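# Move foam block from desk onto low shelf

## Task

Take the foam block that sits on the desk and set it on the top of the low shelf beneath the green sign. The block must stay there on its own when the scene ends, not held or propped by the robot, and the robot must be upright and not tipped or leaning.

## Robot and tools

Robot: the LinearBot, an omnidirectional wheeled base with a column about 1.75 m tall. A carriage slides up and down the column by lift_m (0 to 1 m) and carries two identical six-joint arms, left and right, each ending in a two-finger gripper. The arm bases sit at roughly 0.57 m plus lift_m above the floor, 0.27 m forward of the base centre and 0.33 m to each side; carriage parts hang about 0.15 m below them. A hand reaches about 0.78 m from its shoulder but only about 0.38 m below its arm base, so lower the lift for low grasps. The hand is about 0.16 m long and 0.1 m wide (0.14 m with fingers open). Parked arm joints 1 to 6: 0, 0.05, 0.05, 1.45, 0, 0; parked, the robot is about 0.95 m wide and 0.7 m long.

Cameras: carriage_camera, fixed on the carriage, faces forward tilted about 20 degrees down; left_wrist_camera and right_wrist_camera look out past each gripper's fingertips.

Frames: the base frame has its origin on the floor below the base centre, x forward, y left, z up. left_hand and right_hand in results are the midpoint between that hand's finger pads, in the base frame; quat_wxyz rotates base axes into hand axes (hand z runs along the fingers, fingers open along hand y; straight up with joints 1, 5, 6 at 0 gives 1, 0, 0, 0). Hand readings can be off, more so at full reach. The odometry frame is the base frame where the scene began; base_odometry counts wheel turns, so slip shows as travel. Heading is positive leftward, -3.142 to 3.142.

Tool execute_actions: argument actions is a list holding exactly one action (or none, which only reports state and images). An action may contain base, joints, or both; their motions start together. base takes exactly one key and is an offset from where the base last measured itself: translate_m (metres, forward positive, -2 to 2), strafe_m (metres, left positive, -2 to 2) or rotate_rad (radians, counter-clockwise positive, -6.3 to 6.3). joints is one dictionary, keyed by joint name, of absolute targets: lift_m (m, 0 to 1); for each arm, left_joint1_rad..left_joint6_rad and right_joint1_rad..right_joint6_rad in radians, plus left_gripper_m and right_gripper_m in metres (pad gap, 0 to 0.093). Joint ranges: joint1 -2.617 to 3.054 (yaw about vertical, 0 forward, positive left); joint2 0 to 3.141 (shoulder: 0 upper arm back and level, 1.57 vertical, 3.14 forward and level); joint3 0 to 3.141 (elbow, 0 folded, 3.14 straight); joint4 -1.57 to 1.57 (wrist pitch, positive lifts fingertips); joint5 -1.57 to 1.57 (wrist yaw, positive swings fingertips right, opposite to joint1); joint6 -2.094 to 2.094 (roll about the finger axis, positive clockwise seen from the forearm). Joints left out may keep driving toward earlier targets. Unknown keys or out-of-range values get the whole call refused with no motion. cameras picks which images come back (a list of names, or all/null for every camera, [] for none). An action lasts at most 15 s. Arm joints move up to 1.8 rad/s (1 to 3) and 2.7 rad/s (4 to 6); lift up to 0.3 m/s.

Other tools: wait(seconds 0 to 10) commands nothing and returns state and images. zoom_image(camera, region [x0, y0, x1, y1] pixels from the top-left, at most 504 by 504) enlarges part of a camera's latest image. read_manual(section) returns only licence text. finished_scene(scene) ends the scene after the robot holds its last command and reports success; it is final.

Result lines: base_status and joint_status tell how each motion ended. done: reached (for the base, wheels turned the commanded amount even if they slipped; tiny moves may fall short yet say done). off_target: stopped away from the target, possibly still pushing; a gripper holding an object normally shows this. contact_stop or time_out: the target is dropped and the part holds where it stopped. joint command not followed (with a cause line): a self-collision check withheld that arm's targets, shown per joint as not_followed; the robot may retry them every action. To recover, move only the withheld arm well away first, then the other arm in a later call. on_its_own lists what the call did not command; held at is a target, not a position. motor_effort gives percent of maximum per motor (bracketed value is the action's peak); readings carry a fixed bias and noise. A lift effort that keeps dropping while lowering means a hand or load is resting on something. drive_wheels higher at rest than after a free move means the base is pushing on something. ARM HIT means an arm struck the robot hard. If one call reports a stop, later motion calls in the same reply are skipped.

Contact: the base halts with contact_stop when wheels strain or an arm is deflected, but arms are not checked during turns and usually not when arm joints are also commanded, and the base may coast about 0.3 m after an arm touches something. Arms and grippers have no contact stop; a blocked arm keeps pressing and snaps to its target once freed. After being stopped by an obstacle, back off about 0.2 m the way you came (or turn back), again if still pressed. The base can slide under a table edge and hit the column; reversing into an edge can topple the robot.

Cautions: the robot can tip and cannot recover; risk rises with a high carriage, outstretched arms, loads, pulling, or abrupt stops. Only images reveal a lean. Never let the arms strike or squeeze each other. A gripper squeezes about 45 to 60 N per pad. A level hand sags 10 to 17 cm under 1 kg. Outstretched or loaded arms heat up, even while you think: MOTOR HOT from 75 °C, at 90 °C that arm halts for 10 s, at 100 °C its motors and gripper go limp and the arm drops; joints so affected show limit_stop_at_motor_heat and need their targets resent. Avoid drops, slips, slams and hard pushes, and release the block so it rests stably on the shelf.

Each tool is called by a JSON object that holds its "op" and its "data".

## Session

{"op": "execute_actions", "data": {"actions": [], "cameras": ["carriage_camera"]}}

Scene clock: 0.00 s.
base_odometry: x=+0.000 y=+0.000 heading=+0.000 (m, m, rad; odometry frame)
base_status: not commanded
joint_positions: lift_m=+0.303 left_joint1_rad=-0.010 left_joint2_rad=+0.058 left_joint3_rad=+0.012 left_joint4_rad=+1.423 left_joint5_rad=-0.028 left_joint6_rad=-0.037 left_gripper_m=+0.095 right_joint1_rad=-0.032 right_joint2_rad=+0.083 right_joint3_rad=+0.037 right_joint4_rad=+1.412 right_joint5_rad=-0.010 right_joint6_rad=+0.017 right_gripper_m=+0.095
joint_status: not commanded
motor_effort: lift_m=+32 drive_wheels=-1 (%)
left_hand: x=+0.3308 y=+0.3247 z=+1.2940 quat_wxyz=(+0.995, -0.015, +0.097, -0.022) (m; base frame)
right_hand: x=+0.3339 y=-0.3203 z=+1.3000 quat_wxyz=(+0.995, -0.003, +0.102, -0.007) (m; base frame)
pictures: carriage_camera
Images, in order (width x height): carriage_camera 896x504.

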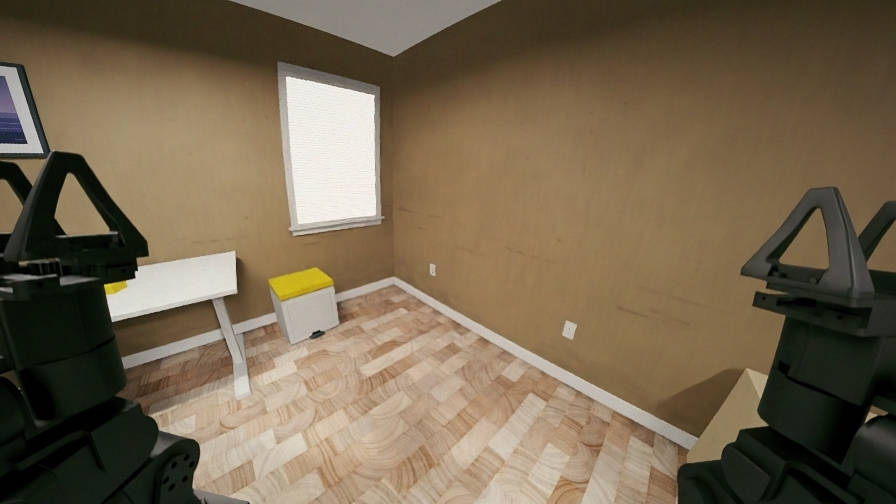

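{"op": "execute_actions", "data": {"actions": [{"base":{"rotate_rad":0.85},"joints":{"lift_m":0.5}}], "cameras": ["carriage_camera"]}}

{"op": "zoom_image", "data": {"camera": "carriage_camera", "region": [250, 230, 550, 450]}}

Scene clock: 6.47 s.
base_odometry: x=+0.000 y=+0.000 heading=+0.850 (m, m, rad; odometry frame)
base_status: done
joint_positions: lift_m=+0.500 left_joint1_rad=-0.010 left_joint2_rad=+0.058 left_joint3_rad=+0.012 left_joint4_rad=+1.421 left_joint5_rad=-0.028 left_joint6_rad=-0.037 left_gripper_m=+0.095 right_joint1_rad=-0.032 right_joint2_rad=+0.083 right_joint3_rad=+0.037 right_joint4_rad=+1.411 right_joint5_rad=-0.010 right_joint6_rad=+0.017 right_gripper_m=+0.095
joint_status: all done
motor_effort: lift_m=+33(41) drive_wheels=+5(17) (%)
left_hand: x=+0.3313 y=+0.3247 z=+1.4910 quat_wxyz=(+0.995, -0.015, +0.098, -0.022) (m; base frame)
right_hand: x=+0.3342 y=-0.3203 z=+1.4970 quat_wxyz=(+0.995, -0.003, +0.103, -0.007) (m; base frame)
pictures: carriage_camera
Images, in order (width x height): carriage_camera 896x504.

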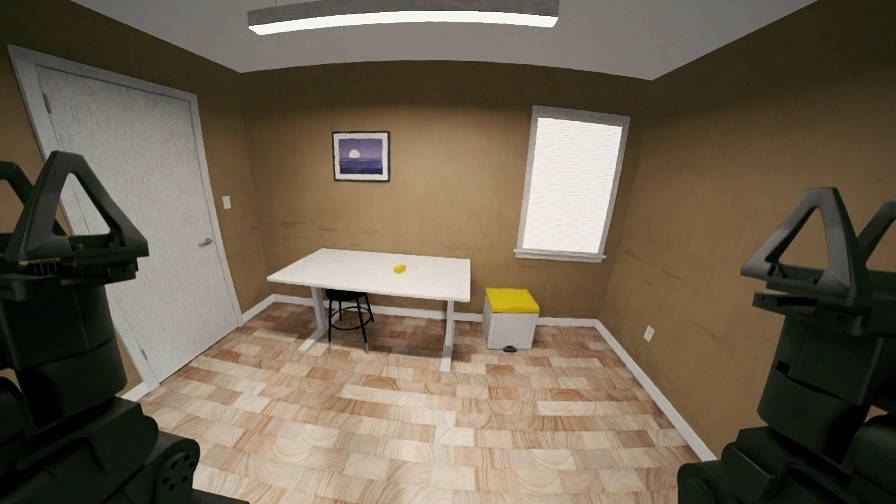

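Region (250, 230, 550, 450) of carriage_camera's 896x504 image, scaled by 1.680, with more detail than that image has; it fills the top 370 rows of this view, and the rest is white.

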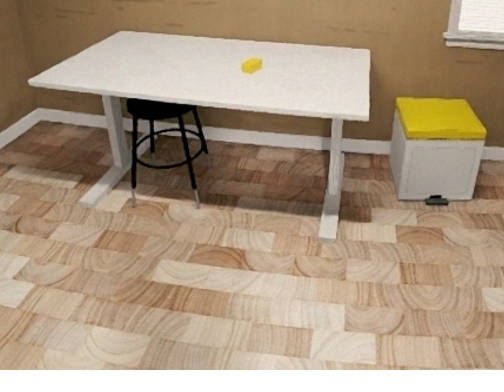

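{"op": "execute_actions", "data": {"actions": [{"base":{"translate_m":1.14},"joints":{"lift_m":0.47,"left_joint2_rad":2.6,"left_joint3_rad":1.6,"left_joint4_rad":-0.57,"left_joint1_rad":0.17,"left_joint6_rad":0.94}}], "cameras": ["carriage_camera","left_wrist_camera"]}}

{"op": "zoom_image", "data": {"camera": "carriage_camera", "region": [240, 320, 400, 440]}}

Scene clock: 18.20 s.
base_odometry: x=+0.752 y=+0.857 heading=+0.851 (m, m, rad; odometry frame)
base_status: done
joint_positions: lift_m=+0.470 left_joint1_rad=+0.165 left_joint2_rad=+2.607 left_joint3_rad=+1.587 left_joint4_rad=-0.571 left_joint5_rad=-0.028 left_joint6_rad=+0.933 left_gripper_m=+0.095 right_joint1_rad=-0.032 right_joint2_rad=+0.083 right_joint3_rad=+0.037 right_joint4_rad=+1.413 right_joint5_rad=-0.010 right_joint6_rad=+0.017 right_gripper_m=+0.095
joint_status: all done
motor_effort: lift_m=+31(30) drive_wheels=-6(23) (%)
left_hand: x=+0.6943 y=+0.3944 z=+0.8673 quat_wxyz=(-0.016, +0.375, +0.927, +0.007) (m; base frame)
right_hand: x=+0.3338 y=-0.3203 z=+1.4673 quat_wxyz=(+0.995, -0.003, +0.102, -0.007) (m; base frame)
pictures: carriage_camera, left_wrist_camera
Images, in order (width x height): carriage_camera 896x504, left_wrist_camera 896x504.

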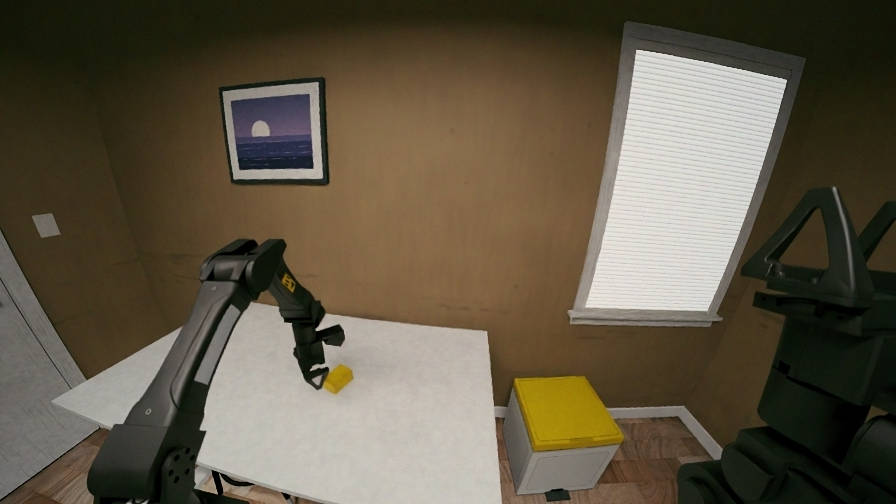

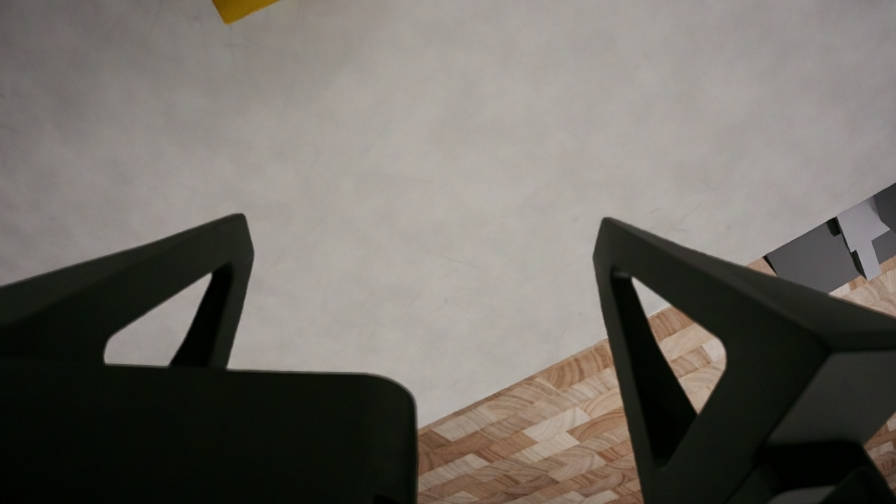

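Region (240, 320, 400, 440) of carriage_camera's 896x504 image, scaled by 3.150, with more detail than that image has; it fills the top 378 rows of this view, and the rest is white.

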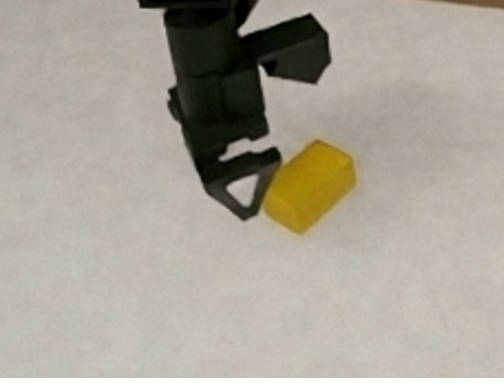

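{"op": "execute_actions", "data": {"actions": [{"joints":{"lift_m":0.435,"left_joint2_rad":2.9,"left_joint3_rad":2.36,"left_joint4_rad":-0.96,"left_joint1_rad":0.13,"left_joint6_rad":0.48}}], "cameras": ["carriage_camera","left_wrist_camera"]}}

{"op": "zoom_image", "data": {"camera": "carriage_camera", "region": [260, 290, 420, 410]}}

Scene clock: 29.67 s.
base_odometry: x=+0.752 y=+0.857 heading=+0.851 (m, m, rad; odometry frame)
base_status: not commanded
joint_positions: lift_m=+0.435 left_joint1_rad=+0.128 left_joint2_rad=+2.899 left_joint3_rad=+2.350 left_joint4_rad=-0.953 left_joint5_rad=-0.028 left_joint6_rad=+0.486 left_gripper_m=+0.095 right_joint1_rad=-0.032 right_joint2_rad=+0.083 right_joint3_rad=+0.037 right_joint4_rad=+1.412 right_joint5_rad=-0.010 right_joint6_rad=+0.017 right_gripper_m=+0.095
joint_status: all done
motor_effort: lift_m=+30(30) drive_wheels=-6(7) (%)
left_hand: x=+0.8078 y=+0.3933 z=+0.8626 quat_wxyz=(+0.028, +0.177, +0.983, +0.024) (m; base frame)
right_hand: x=+0.3339 y=-0.3203 z=+1.4323 quat_wxyz=(+0.995, -0.003, +0.102, -0.007) (m; base frame)
pictures: carriage_camera, left_wrist_camera
Images, in order (width x height): carriage_camera 896x504, left_wrist_camera 896x504.

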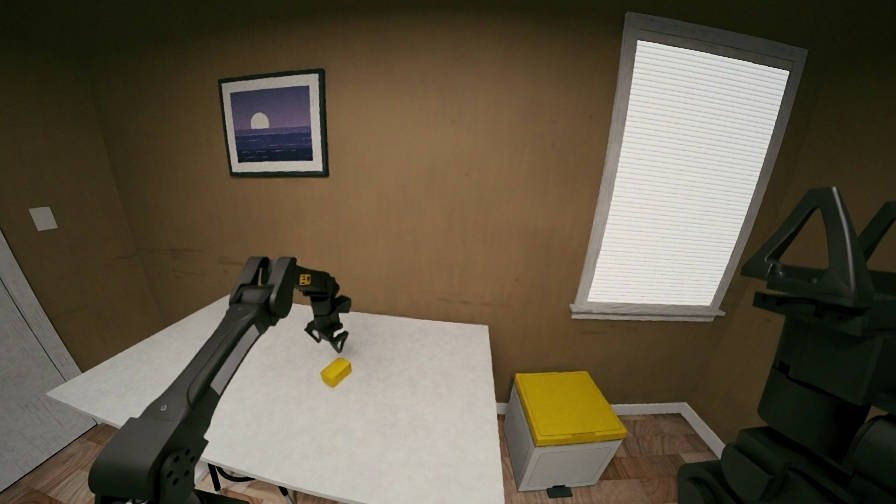

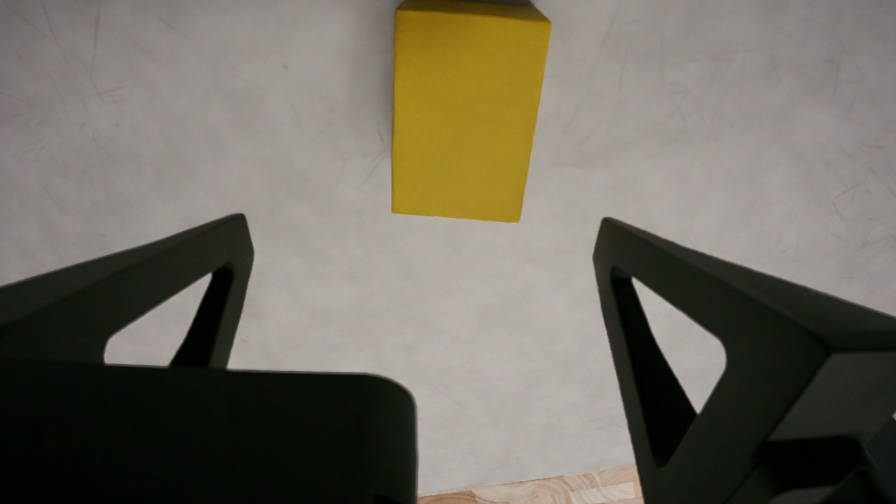

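Region (260, 290, 420, 410) of carriage_camera's 896x504 image, scaled by 3.150, with more detail than that image has; it fills the top 378 rows of this view, and the rest is white.

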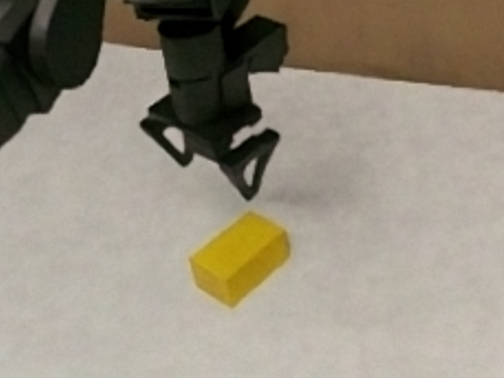

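{"op": "execute_actions", "data": {"actions": [{"joints":{"lift_m":0.36,"left_joint1_rad":0.105,"left_joint6_rad":0.5}}], "cameras": ["carriage_camera","left_wrist_camera"]}}

{"op": "zoom_image", "data": {"camera": "carriage_camera", "region": [260, 290, 420, 410]}}

Scene clock: 34.30 s.
base_odometry: x=+0.752 y=+0.857 heading=+0.851 (m, m, rad; odometry frame)
base_status: not commanded
joint_positions: lift_m=+0.360 left_joint1_rad=+0.107 left_joint2_rad=+2.915 left_joint3_rad=+2.350 left_joint4_rad=-0.962 left_joint5_rad=-0.028 left_joint6_rad=+0.498 left_gripper_m=+0.095 right_joint1_rad=-0.032 right_joint2_rad=+0.083 right_joint3_rad=+0.037 right_joint4_rad=+1.412 right_joint5_rad=-0.010 right_joint6_rad=+0.017 right_gripper_m=+0.095
joint_status: all done
motor_effort: lift_m=+30(33) drive_wheels=-6(6) (%)
left_hand: x=+0.8030 y=+0.3813 z=+0.7793 quat_wxyz=(+0.017, +0.194, +0.981, +0.020) (m; base frame)
right_hand: x=+0.3339 y=-0.3203 z=+1.3573 quat_wxyz=(+0.995, -0.003, +0.102, -0.007) (m; base frame)
pictures: carriage_camera, left_wrist_camera
Images, in order (width x height): carriage_camera 896x504, left_wrist_camera 896x504.

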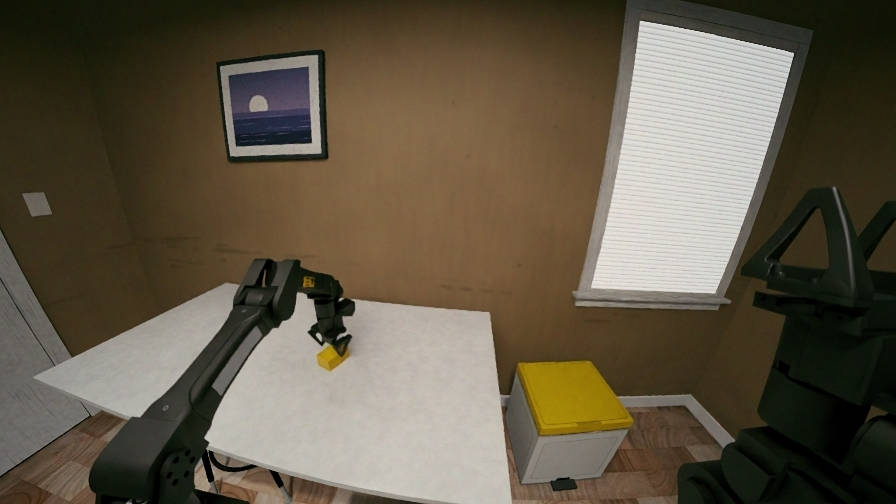

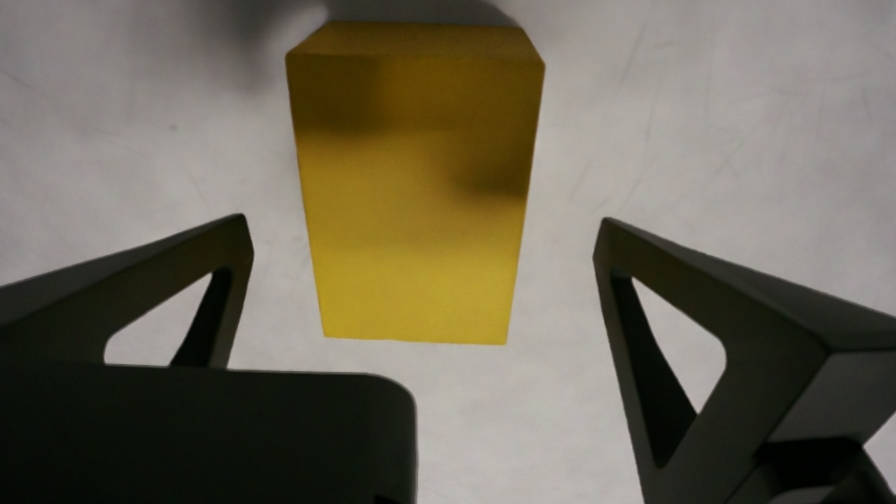

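Region (260, 290, 420, 410) of carriage_camera's 896x504 image, scaled by 3.150, with more detail than that image has; it fills the top 378 rows of this view, and the rest is white.

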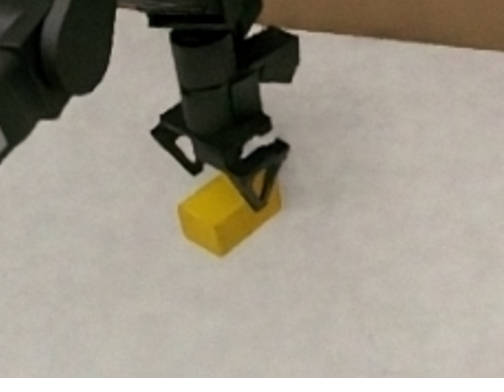

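{"op": "execute_actions", "data": {"actions": [{"joints":{"lift_m":0.33}}], "cameras": []}}

{"op": "execute_actions", "data": {"actions": [{"joints":{"left_gripper_m":0.04}}], "cameras": ["left_wrist_camera"]}}

{"op": "execute_actions", "data": {"actions": [{"joints":{"lift_m":0.42}}], "cameras": ["left_wrist_camera"]}}

Scene clock: 40.33 s.
base_odometry: x=+0.752 y=+0.857 heading=+0.851 (m, m, rad; odometry frame)
base_status: not commanded
joint_positions: lift_m=+0.330 left_joint1_rad=+0.107 left_joint2_rad=+2.914 left_joint3_rad=+2.350 left_joint4_rad=-0.962 left_joint5_rad=-0.028 left_joint6_rad=+0.498 left_gripper_m=+0.095 right_joint1_rad=-0.032 right_joint2_rad=+0.083 right_joint3_rad=+0.037 right_joint4_rad=+1.412 right_joint5_rad=-0.010 right_joint6_rad=+0.017 right_gripper_m=+0.095
joint_status: all done
motor_effort: lift_m=+30(30) drive_wheels=+7(7) (%)
left_hand: x=+0.8030 y=+0.3813 z=+0.7497 quat_wxyz=(+0.017, +0.194, +0.981, +0.020) (m; base frame)
right_hand: x=+0.3339 y=-0.3203 z=+1.3273 quat_wxyz=(+0.995, -0.003, +0.102, -0.007) (m; base frame)
pictures: none
No camera images: the call's "cameras" was empty. Leave "cameras" out to get every camera's image.

Scene clock: 40.93 s.
base_odometry: x=+0.752 y=+0.857 heading=+0.851 (m, m, rad; odometry frame)
base_status: not commanded
joint_positions: lift_m=+0.330 left_joint1_rad=+0.107 left_joint2_rad=+2.914 left_joint3_rad=+2.350 left_joint4_rad=-0.962 left_joint5_rad=-0.029 left_joint6_rad=+0.498 left_gripper_m=+0.059 right_joint1_rad=-0.032 right_joint2_rad=+0.083 right_joint3_rad=+0.037 right_joint4_rad=+1.412 right_joint5_rad=-0.010 right_joint6_rad=+0.017 right_gripper_m=+0.095
joint_status: left_gripper_m off_target (ended at +0.059, target +0.040)
motor_effort: lift_m=+30(30) drive_wheels=+7(7) (%)
left_hand: x=+0.8030 y=+0.3814 z=+0.7497 quat_wxyz=(+0.017, +0.194, +0.981, +0.020) (m; base frame)
right_hand: x=+0.3339 y=-0.3203 z=+1.3273 quat_wxyz=(+0.995, -0.003, +0.102, -0.007) (m; base frame)
pictures: left_wrist_camera
Images, in order (width x height): left_wrist_camera 896x504.

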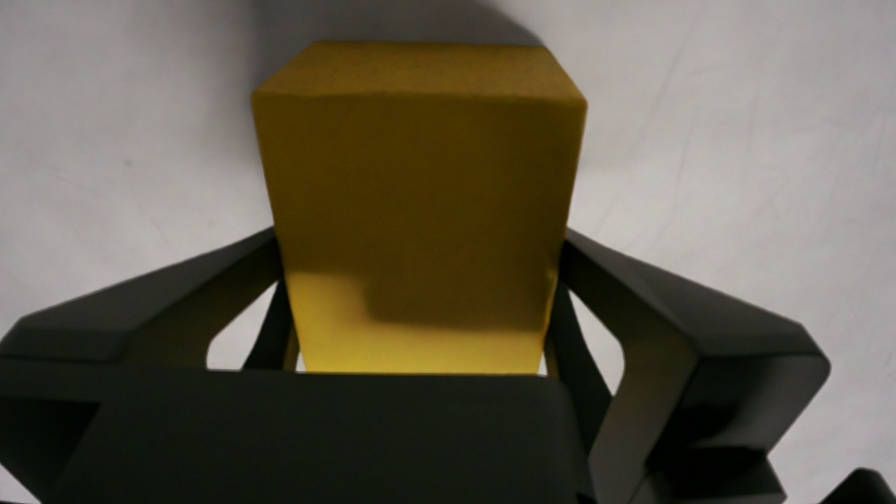

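Scene clock: 41.83 s.
base_odometry: x=+0.752 y=+0.857 heading=+0.851 (m, m, rad; odometry frame)
base_status: not commanded
joint_positions: lift_m=+0.420 left_joint1_rad=+0.107 left_joint2_rad=+2.905 left_joint3_rad=+2.350 left_joint4_rad=-0.960 left_joint5_rad=-0.029 left_joint6_rad=+0.498 left_gripper_m=+0.059 right_joint1_rad=-0.032 right_joint2_rad=+0.083 right_joint3_rad=+0.037 right_joint4_rad=+1.412 right_joint5_rad=-0.010 right_joint6_rad=+0.017 right_gripper_m=+0.095
joint_status: all done
motor_effort: lift_m=+33(39) drive_wheels=+7(7) (%)
left_hand: x=+0.8059 y=+0.3817 z=+0.8442 quat_wxyz=(+0.022, +0.194, +0.981, +0.022) (m; base frame)
right_hand: x=+0.3339 y=-0.3203 z=+1.4171 quat_wxyz=(+0.995, -0.003, +0.103, -0.007) (m; base frame)
pictures: left_wrist_camera
Images, in order (width x height): left_wrist_camera 896x504.

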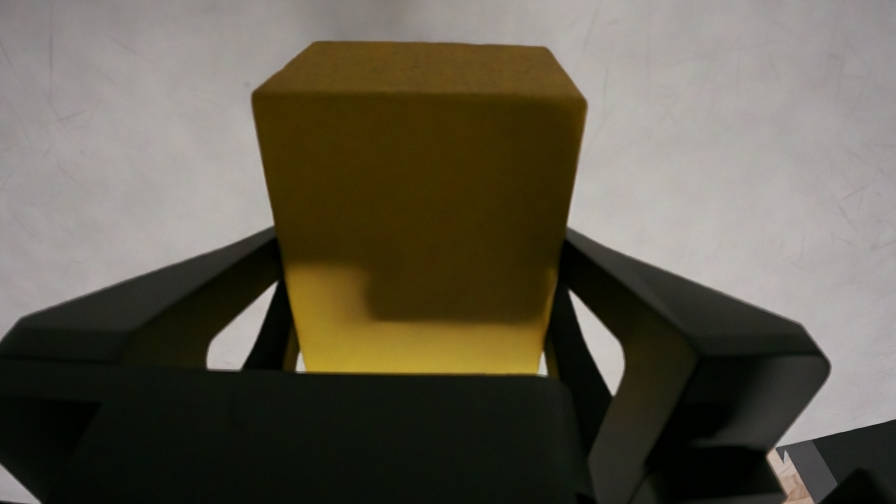

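{"op": "execute_actions", "data": {"actions": [{"base":{"translate_m":-1.35},"joints":{"left_joint2_rad":2.6,"left_joint3_rad":1.6,"left_joint4_rad":-0.5}}], "cameras": ["carriage_camera"]}}

{"op": "execute_actions", "data": {"actions": [{"base":{"rotate_rad":1.55}}], "cameras": ["carriage_camera"]}}

Scene clock: 50.73 s.
base_odometry: x=-0.139 y=-0.157 heading=+0.851 (m, m, rad; odometry frame)
base_status: done
joint_positions: lift_m=+0.420 left_joint1_rad=+0.106 left_joint2_rad=+2.618 left_joint3_rad=+1.602 left_joint4_rad=-0.504 left_joint5_rad=-0.029 left_joint6_rad=+0.498 left_gripper_m=+0.059 right_joint1_rad=-0.032 right_joint2_rad=+0.083 right_joint3_rad=+0.037 right_joint4_rad=+1.411 right_joint5_rad=-0.010 right_joint6_rad=+0.017 right_gripper_m=+0.095
joint_status: all done
motor_effort: lift_m=+33(33) drive_wheels=-1(26) (%)
left_hand: x=+0.7175 y=+0.3717 z=+0.8155 quat_wxyz=(+0.020, +0.194, +0.980, +0.021) (m; base frame)
right_hand: x=+0.3341 y=-0.3203 z=+1.4170 quat_wxyz=(+0.995, -0.003, +0.103, -0.007) (m; base frame)
pictures: carriage_camera
Images, in order (width x height): carriage_camera 896x504.

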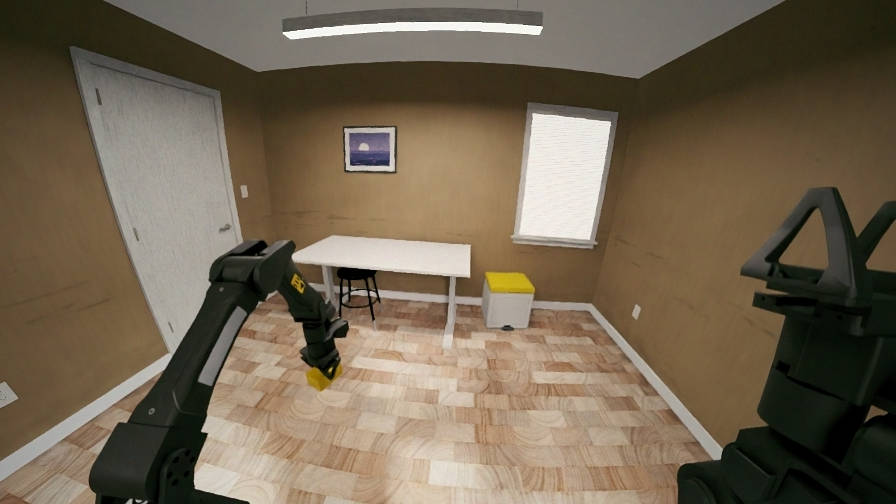

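Scene clock: 53.83 s.
base_odometry: x=-0.139 y=-0.157 heading=+2.401 (m, m, rad; odometry frame)
base_status: done
joint_positions: lift_m=+0.420 left_joint1_rad=+0.111 left_joint2_rad=+2.618 left_joint3_rad=+1.602 left_joint4_rad=-0.497 left_joint5_rad=-0.029 left_joint6_rad=+0.498 left_gripper_m=+0.059 right_joint1_rad=-0.032 right_joint2_rad=+0.083 right_joint3_rad=+0.037 right_joint4_rad=+1.410 right_joint5_rad=-0.010 right_joint6_rad=+0.017 right_gripper_m=+0.095
joint_status: not commanded
motor_effort: lift_m=+33(33) drive_wheels=+5(18) (%)
left_hand: x=+0.7188 y=+0.3744 z=+0.8156 quat_wxyz=(+0.023, +0.192, +0.981, +0.022) (m; base frame)
right_hand: x=+0.3344 y=-0.3203 z=+1.4170 quat_wxyz=(+0.995, -0.003, +0.103, -0.007) (m; base frame)
pictures: carriage_camera
Images, in order (width x height): carriage_camera 896x504.

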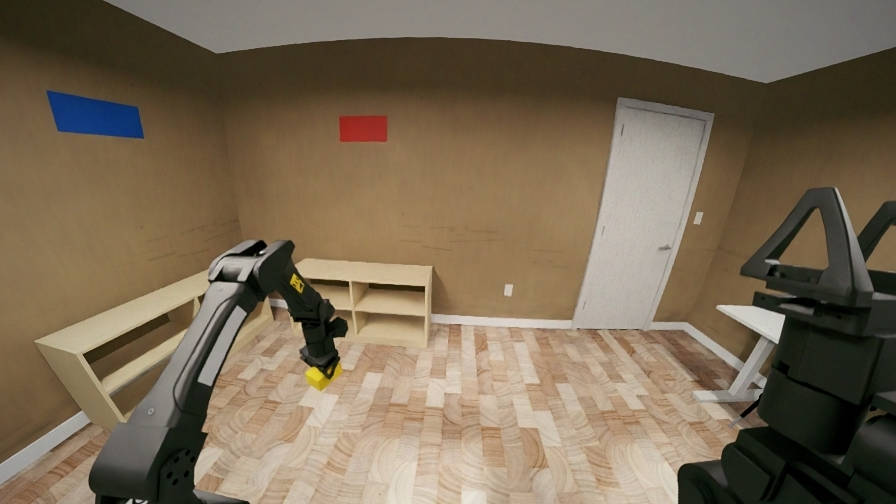

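{"op": "execute_actions", "data": {"actions": [{"base":{"rotate_rad":1.6}}], "cameras": ["carriage_camera"]}}

Scene clock: 60.53 s.
base_odometry: x=-0.139 y=-0.157 heading=-2.283 (m, m, rad; odometry frame)
base_status: done
joint_positions: lift_m=+0.420 left_joint1_rad=+0.112 left_joint2_rad=+2.618 left_joint3_rad=+1.602 left_joint4_rad=-0.497 left_joint5_rad=-0.029 left_joint6_rad=+0.498 left_gripper_m=+0.059 right_joint1_rad=-0.032 right_joint2_rad=+0.083 right_joint3_rad=+0.037 right_joint4_rad=+1.410 right_joint5_rad=-0.010 right_joint6_rad=+0.017 right_gripper_m=+0.095
joint_status: not commanded
motor_effort: lift_m=+33(33) drive_wheels=+6(17) (%)
left_hand: x=+0.7188 y=+0.3745 z=+0.8156 quat_wxyz=(+0.023, +0.191, +0.981, +0.022) (m; base frame)
right_hand: x=+0.3345 y=-0.3203 z=+1.4169 quat_wxyz=(+0.995, -0.003, +0.104, -0.007) (m; base frame)
pictures: carriage_camera
Images, in order (width x height): carriage_camera 896x504.

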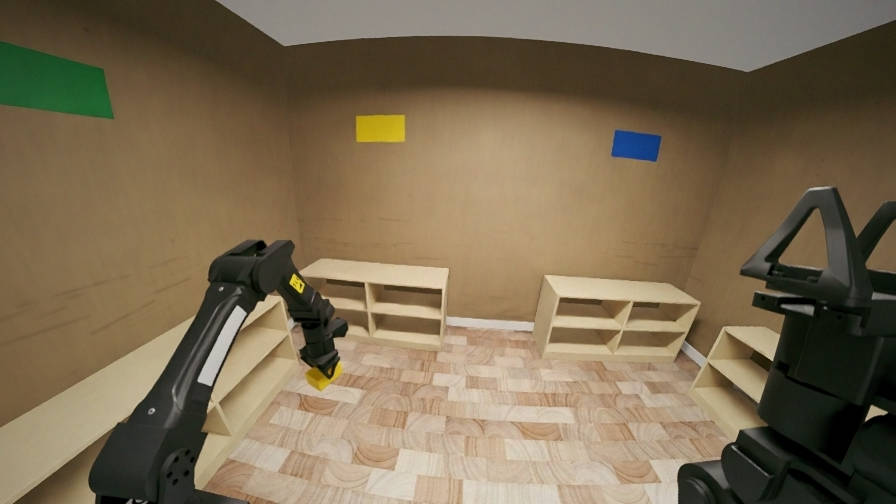

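{"op": "execute_actions", "data": {"actions": [{"base":{"strafe_m":0.52},"joints":{"left_joint1_rad":0.9,"lift_m":0.33}}], "cameras": ["carriage_camera","left_wrist_camera"]}}

Scene clock: 70.27 s.
base_odometry: x=+0.255 y=-0.497 heading=-2.282 (m, m, rad; odometry frame)
base_status: done
joint_positions: lift_m=+0.330 left_joint1_rad=+0.903 left_joint2_rad=+2.608 left_joint3_rad=+1.602 left_joint4_rad=-0.497 left_joint5_rad=-0.029 left_joint6_rad=+0.498 left_gripper_m=+0.059 right_joint1_rad=-0.032 right_joint2_rad=+0.083 right_joint3_rad=+0.037 right_joint4_rad=+1.410 right_joint5_rad=-0.010 right_joint6_rad=+0.017 right_gripper_m=+0.095
joint_status: all done
motor_effort: lift_m=+30(30) drive_wheels=-6(21) (%)
left_hand: x=+0.5515 y=+0.6734 z=+0.7302 quat_wxyz=(+0.016, -0.201, +0.979, +0.033) (m; base frame)
right_hand: x=+0.3343 y=-0.3203 z=+1.3272 quat_wxyz=(+0.995, -0.003, +0.103, -0.007) (m; base frame)
pictures: carriage_camera, left_wrist_camera
Images, in order (width x height): carriage_camera 896x504, left_wrist_camera 896x504.

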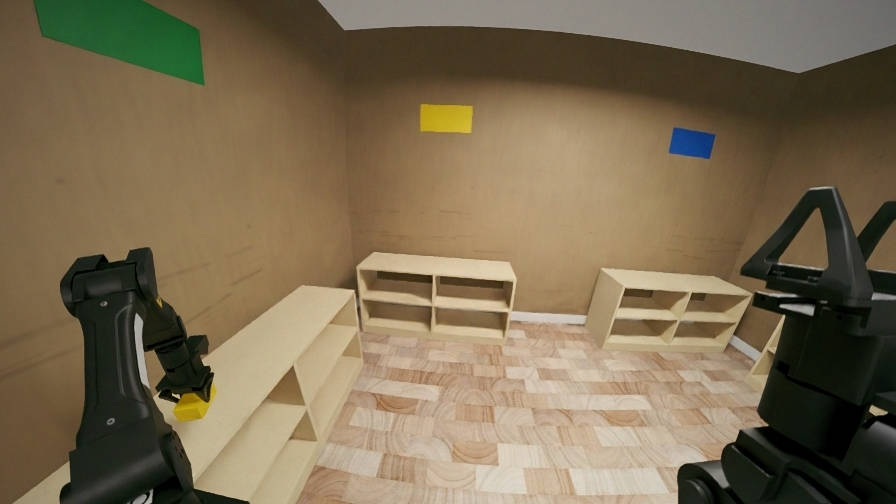

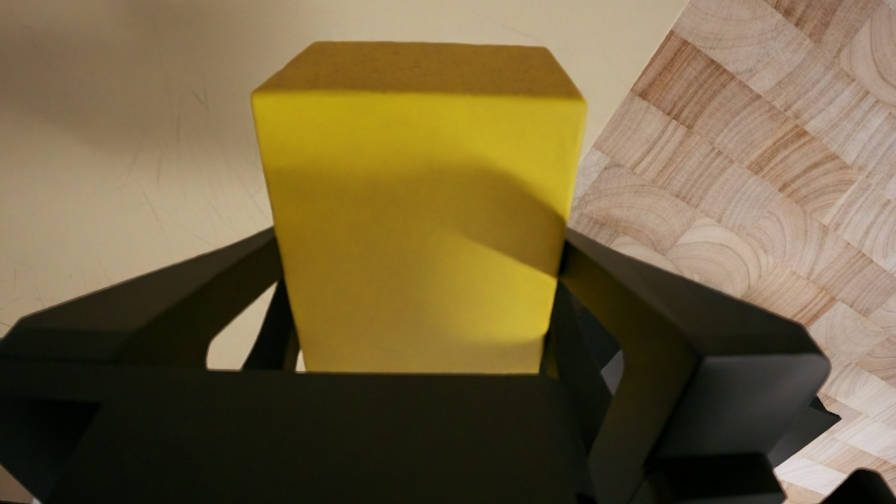

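{"op": "execute_actions", "data": {"actions": [{"joints":{"lift_m":0.27,"left_joint2_rad":2.9,"left_joint3_rad":2.36,"left_joint4_rad":-0.96,"left_joint1_rad":1.0}}], "cameras": ["carriage_camera","left_wrist_camera"]}}

{"op": "zoom_image", "data": {"camera": "carriage_camera", "region": [60, 300, 300, 480]}}

Scene clock: 75.63 s.
base_odometry: x=+0.255 y=-0.497 heading=-2.282 (m, m, rad; odometry frame)
base_status: not commanded
joint_positions: lift_m=+0.270 left_joint1_rad=+1.006 left_joint2_rad=+2.910 left_joint3_rad=+2.345 left_joint4_rad=-0.956 left_joint5_rad=-0.021 left_joint6_rad=+0.499 left_gripper_m=+0.059 right_joint1_rad=-0.032 right_joint2_rad=+0.083 right_joint3_rad=+0.037 right_joint4_rad=+1.411 right_joint5_rad=-0.010 right_joint6_rad=+0.017 right_gripper_m=+0.095
joint_status: all done
motor_effort: lift_m=+29(26) drive_wheels=+7(6) (%)
left_hand: x=+0.5591 y=+0.7686 z=+0.6909 quat_wxyz=(+0.011, -0.251, +0.968, +0.025) (m; base frame)
right_hand: x=+0.3341 y=-0.3203 z=+1.2673 quat_wxyz=(+0.995, -0.003, +0.103, -0.007) (m; base frame)
pictures: carriage_camera, left_wrist_camera
Images, in order (width x height): carriage_camera 896x504, left_wrist_camera 896x504.

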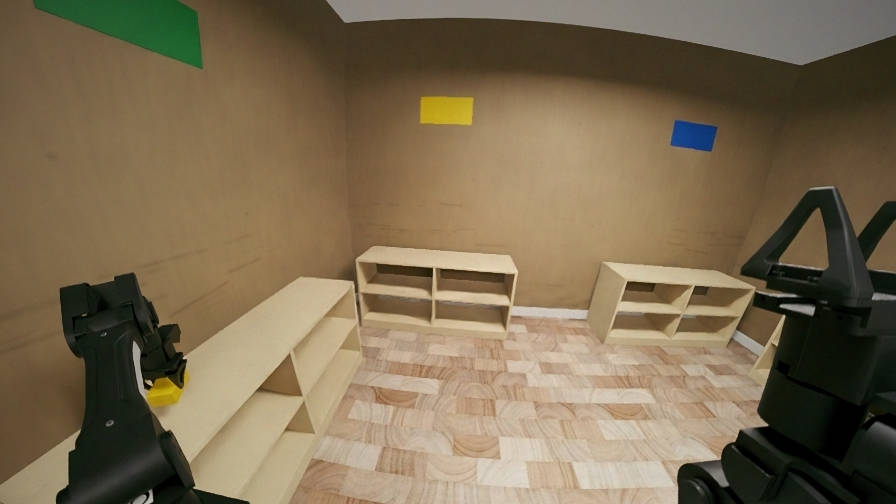

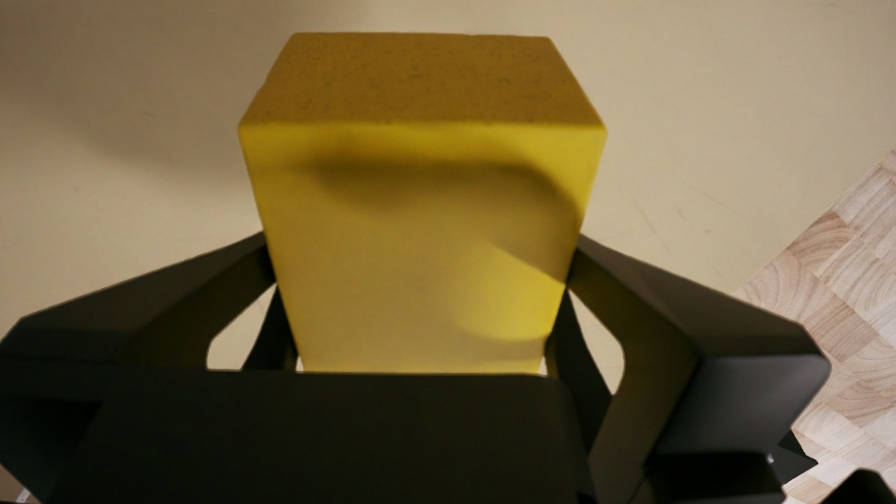

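Region (60, 300, 300, 480) of carriage_camera's 896x504 image, scaled by 2.100, with more detail than that image has; it fills the top 378 rows of this view, and the rest is white.

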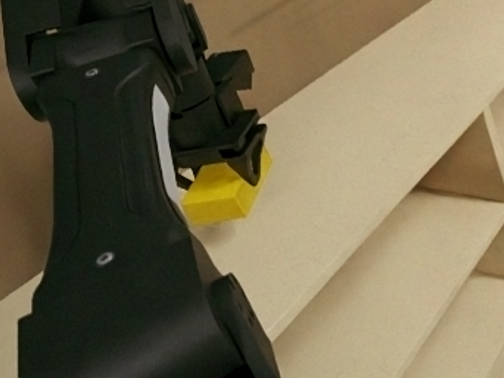

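{"op": "execute_actions", "data": {"actions": [{"joints":{"lift_m":0.235,"left_joint4_rad":-1.12}}], "cameras": ["carriage_camera","left_wrist_camera"]}}

{"op": "zoom_image", "data": {"camera": "carriage_camera", "region": [100, 330, 260, 450]}}

Scene clock: 81.57 s.
base_odometry: x=+0.255 y=-0.497 heading=-2.282 (m, m, rad; odometry frame)
base_status: not commanded
joint_positions: lift_m=+0.235 left_joint1_rad=+1.006 left_joint2_rad=+2.918 left_joint3_rad=+2.345 left_joint4_rad=-1.119 left_joint5_rad=-0.023 left_joint6_rad=+0.499 left_gripper_m=+0.059 right_joint1_rad=-0.032 right_joint2_rad=+0.083 right_joint3_rad=+0.037 right_joint4_rad=+1.411 right_joint5_rad=-0.010 right_joint6_rad=+0.017 right_gripper_m=+0.095
joint_status: all done
motor_effort: lift_m=+30(34) drive_wheels=+7(7) (%)
left_hand: x=+0.5361 y=+0.7331 z=+0.6533 quat_wxyz=(-0.052, -0.250, +0.966, -0.033) (m; base frame)
right_hand: x=+0.3341 y=-0.3203 z=+1.2322 quat_wxyz=(+0.995, -0.003, +0.103, -0.007) (m; base frame)
pictures: carriage_camera, left_wrist_camera
Images, in order (width x height): carriage_camera 896x504, left_wrist_camera 896x504.

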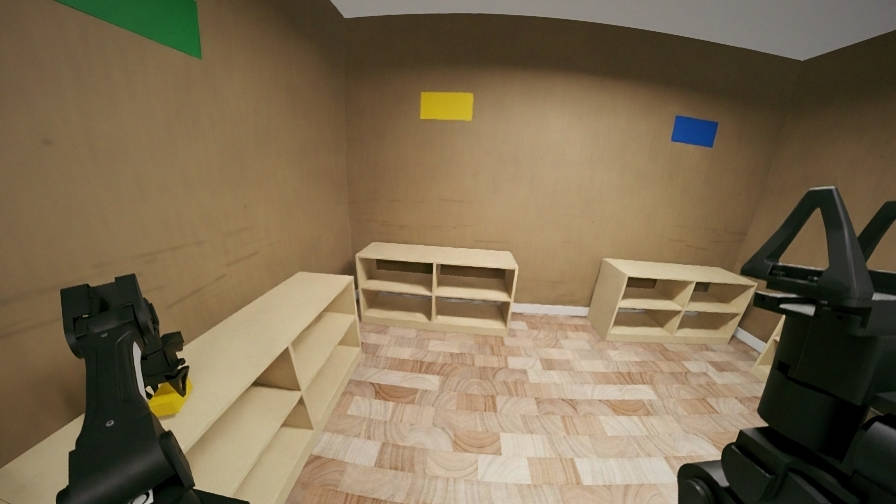

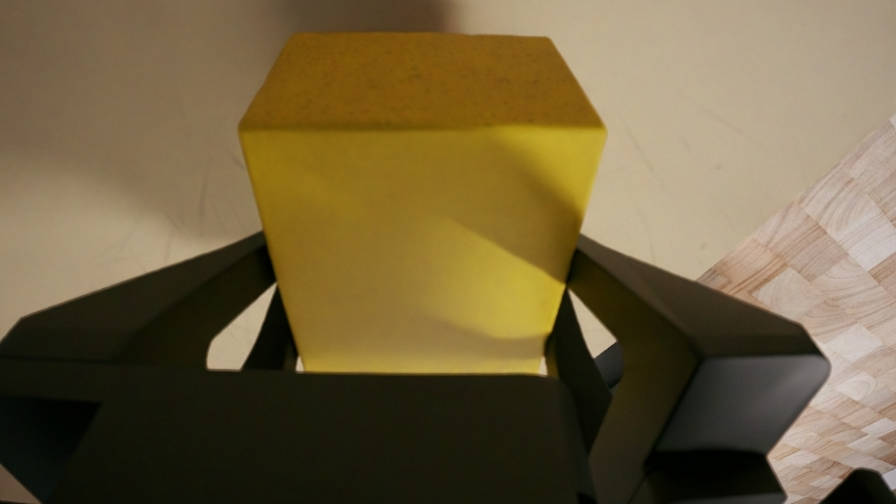

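Region (100, 330, 260, 450) of carriage_camera's 896x504 image, scaled by 3.150, with more detail than that image has; it fills the top 378 rows of this view, and the rest is white.

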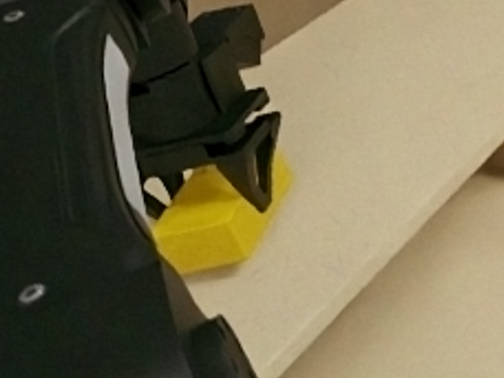

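{"op": "execute_actions", "data": {"actions": [{"joints":{"lift_m":0.22}}], "cameras": ["left_wrist_camera"]}}

Scene clock: 85.13 s.
base_odometry: x=+0.255 y=-0.497 heading=-2.282 (m, m, rad; odometry frame)
base_status: not commanded
joint_positions: lift_m=+0.220 left_joint1_rad=+1.005 left_joint2_rad=+2.914 left_joint3_rad=+2.345 left_joint4_rad=-1.120 left_joint5_rad=-0.024 left_joint6_rad=+0.499 left_gripper_m=+0.059 right_joint1_rad=-0.032 right_joint2_rad=+0.083 right_joint3_rad=+0.037 right_joint4_rad=+1.411 right_joint5_rad=-0.010 right_joint6_rad=+0.017 right_gripper_m=+0.095
joint_status: all done
motor_effort: lift_m=+30(29) drive_wheels=+7(7) (%)
left_hand: x=+0.5367 y=+0.7336 z=+0.6398 quat_wxyz=(-0.051, -0.250, +0.966, -0.032) (m; base frame)
right_hand: x=+0.3341 y=-0.3203 z=+1.2172 quat_wxyz=(+0.995, -0.003, +0.103, -0.007) (m; base frame)
pictures: left_wrist_camera
Images, in order (width x height): left_wrist_camera 896x504.

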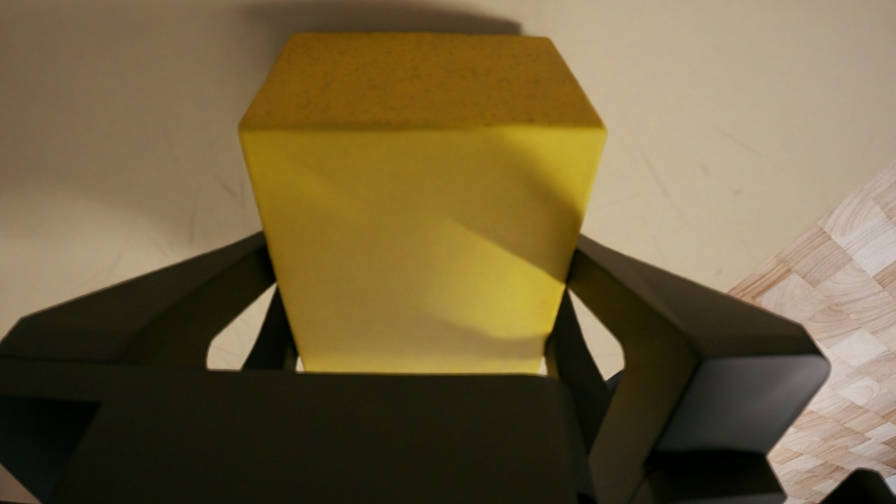

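{"op": "execute_actions", "data": {"actions": [{"joints":{"left_gripper_m":0.093}}], "cameras": []}}

{"op": "execute_actions", "data": {"actions": [{"joints":{"lift_m":0.3}}], "cameras": ["carriage_camera","left_wrist_camera"]}}

Scene clock: 88.97 s.
base_odometry: x=+0.255 y=-0.497 heading=-2.282 (m, m, rad; odometry frame)
base_status: not commanded
joint_positions: lift_m=+0.220 left_joint1_rad=+1.005 left_joint2_rad=+2.914 left_joint3_rad=+2.345 left_joint4_rad=-1.120 left_joint5_rad=-0.024 left_joint6_rad=+0.499 left_gripper_m=+0.093 right_joint1_rad=-0.032 right_joint2_rad=+0.083 right_joint3_rad=+0.037 right_joint4_rad=+1.411 right_joint5_rad=-0.010 right_joint6_rad=+0.017 right_gripper_m=+0.095
joint_status: all done
motor_effort: lift_m=+30(30) drive_wheels=+7(7) (%)
left_hand: x=+0.5367 y=+0.7336 z=+0.6398 quat_wxyz=(-0.051, -0.250, +0.966, -0.032) (m; base frame)
right_hand: x=+0.3341 y=-0.3203 z=+1.2172 quat_wxyz=(+0.995, -0.003, +0.103, -0.007) (m; base frame)
pictures: none
No camera images: the call's "cameras" was empty. Leave "cameras" out to get every camera's image.

Scene clock: 89.83 s.
base_odometry: x=+0.255 y=-0.497 heading=-2.282 (m, m, rad; odometry frame)
base_status: not commanded
joint_positions: lift_m=+0.300 left_joint1_rad=+1.005 left_joint2_rad=+2.902 left_joint3_rad=+2.345 left_joint4_rad=-1.120 left_joint5_rad=-0.025 left_joint6_rad=+0.499 left_gripper_m=+0.093 right_joint1_rad=-0.032 right_joint2_rad=+0.083 right_joint3_rad=+0.037 right_joint4_rad=+1.411 right_joint5_rad=-0.010 right_joint6_rad=+0.017 right_gripper_m=+0.095
joint_status: all done
motor_effort: lift_m=+33(41) drive_wheels=+7(7) (%)
left_hand: x=+0.5383 y=+0.7365 z=+0.7255 quat_wxyz=(-0.047, -0.250, +0.967, -0.027) (m; base frame)
right_hand: x=+0.3341 y=-0.3203 z=+1.2970 quat_wxyz=(+0.995, -0.003, +0.103, -0.007) (m; base frame)
pictures: carriage_camera, left_wrist_camera
Images, in order (width x height): carriage_camera 896x504, left_wrist_camera 896x504.

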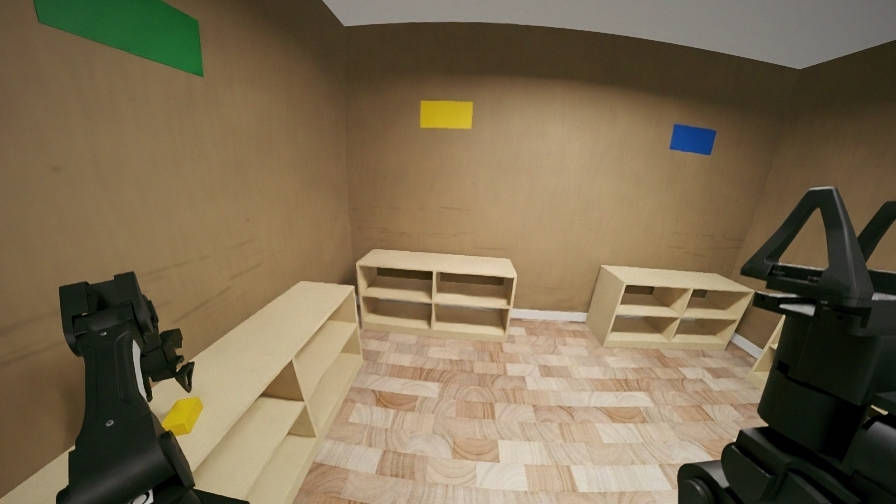

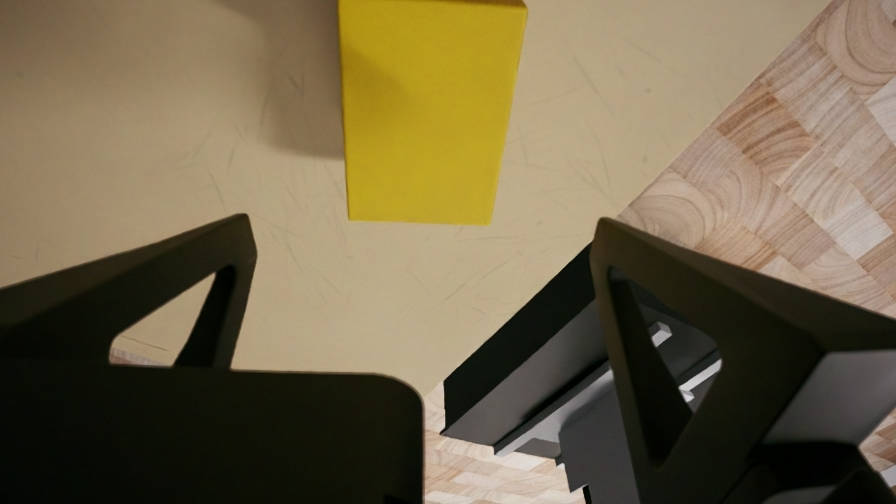

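{"op": "finished_scene", "data": {"scene": 2}}

The scene is finished: the task was done.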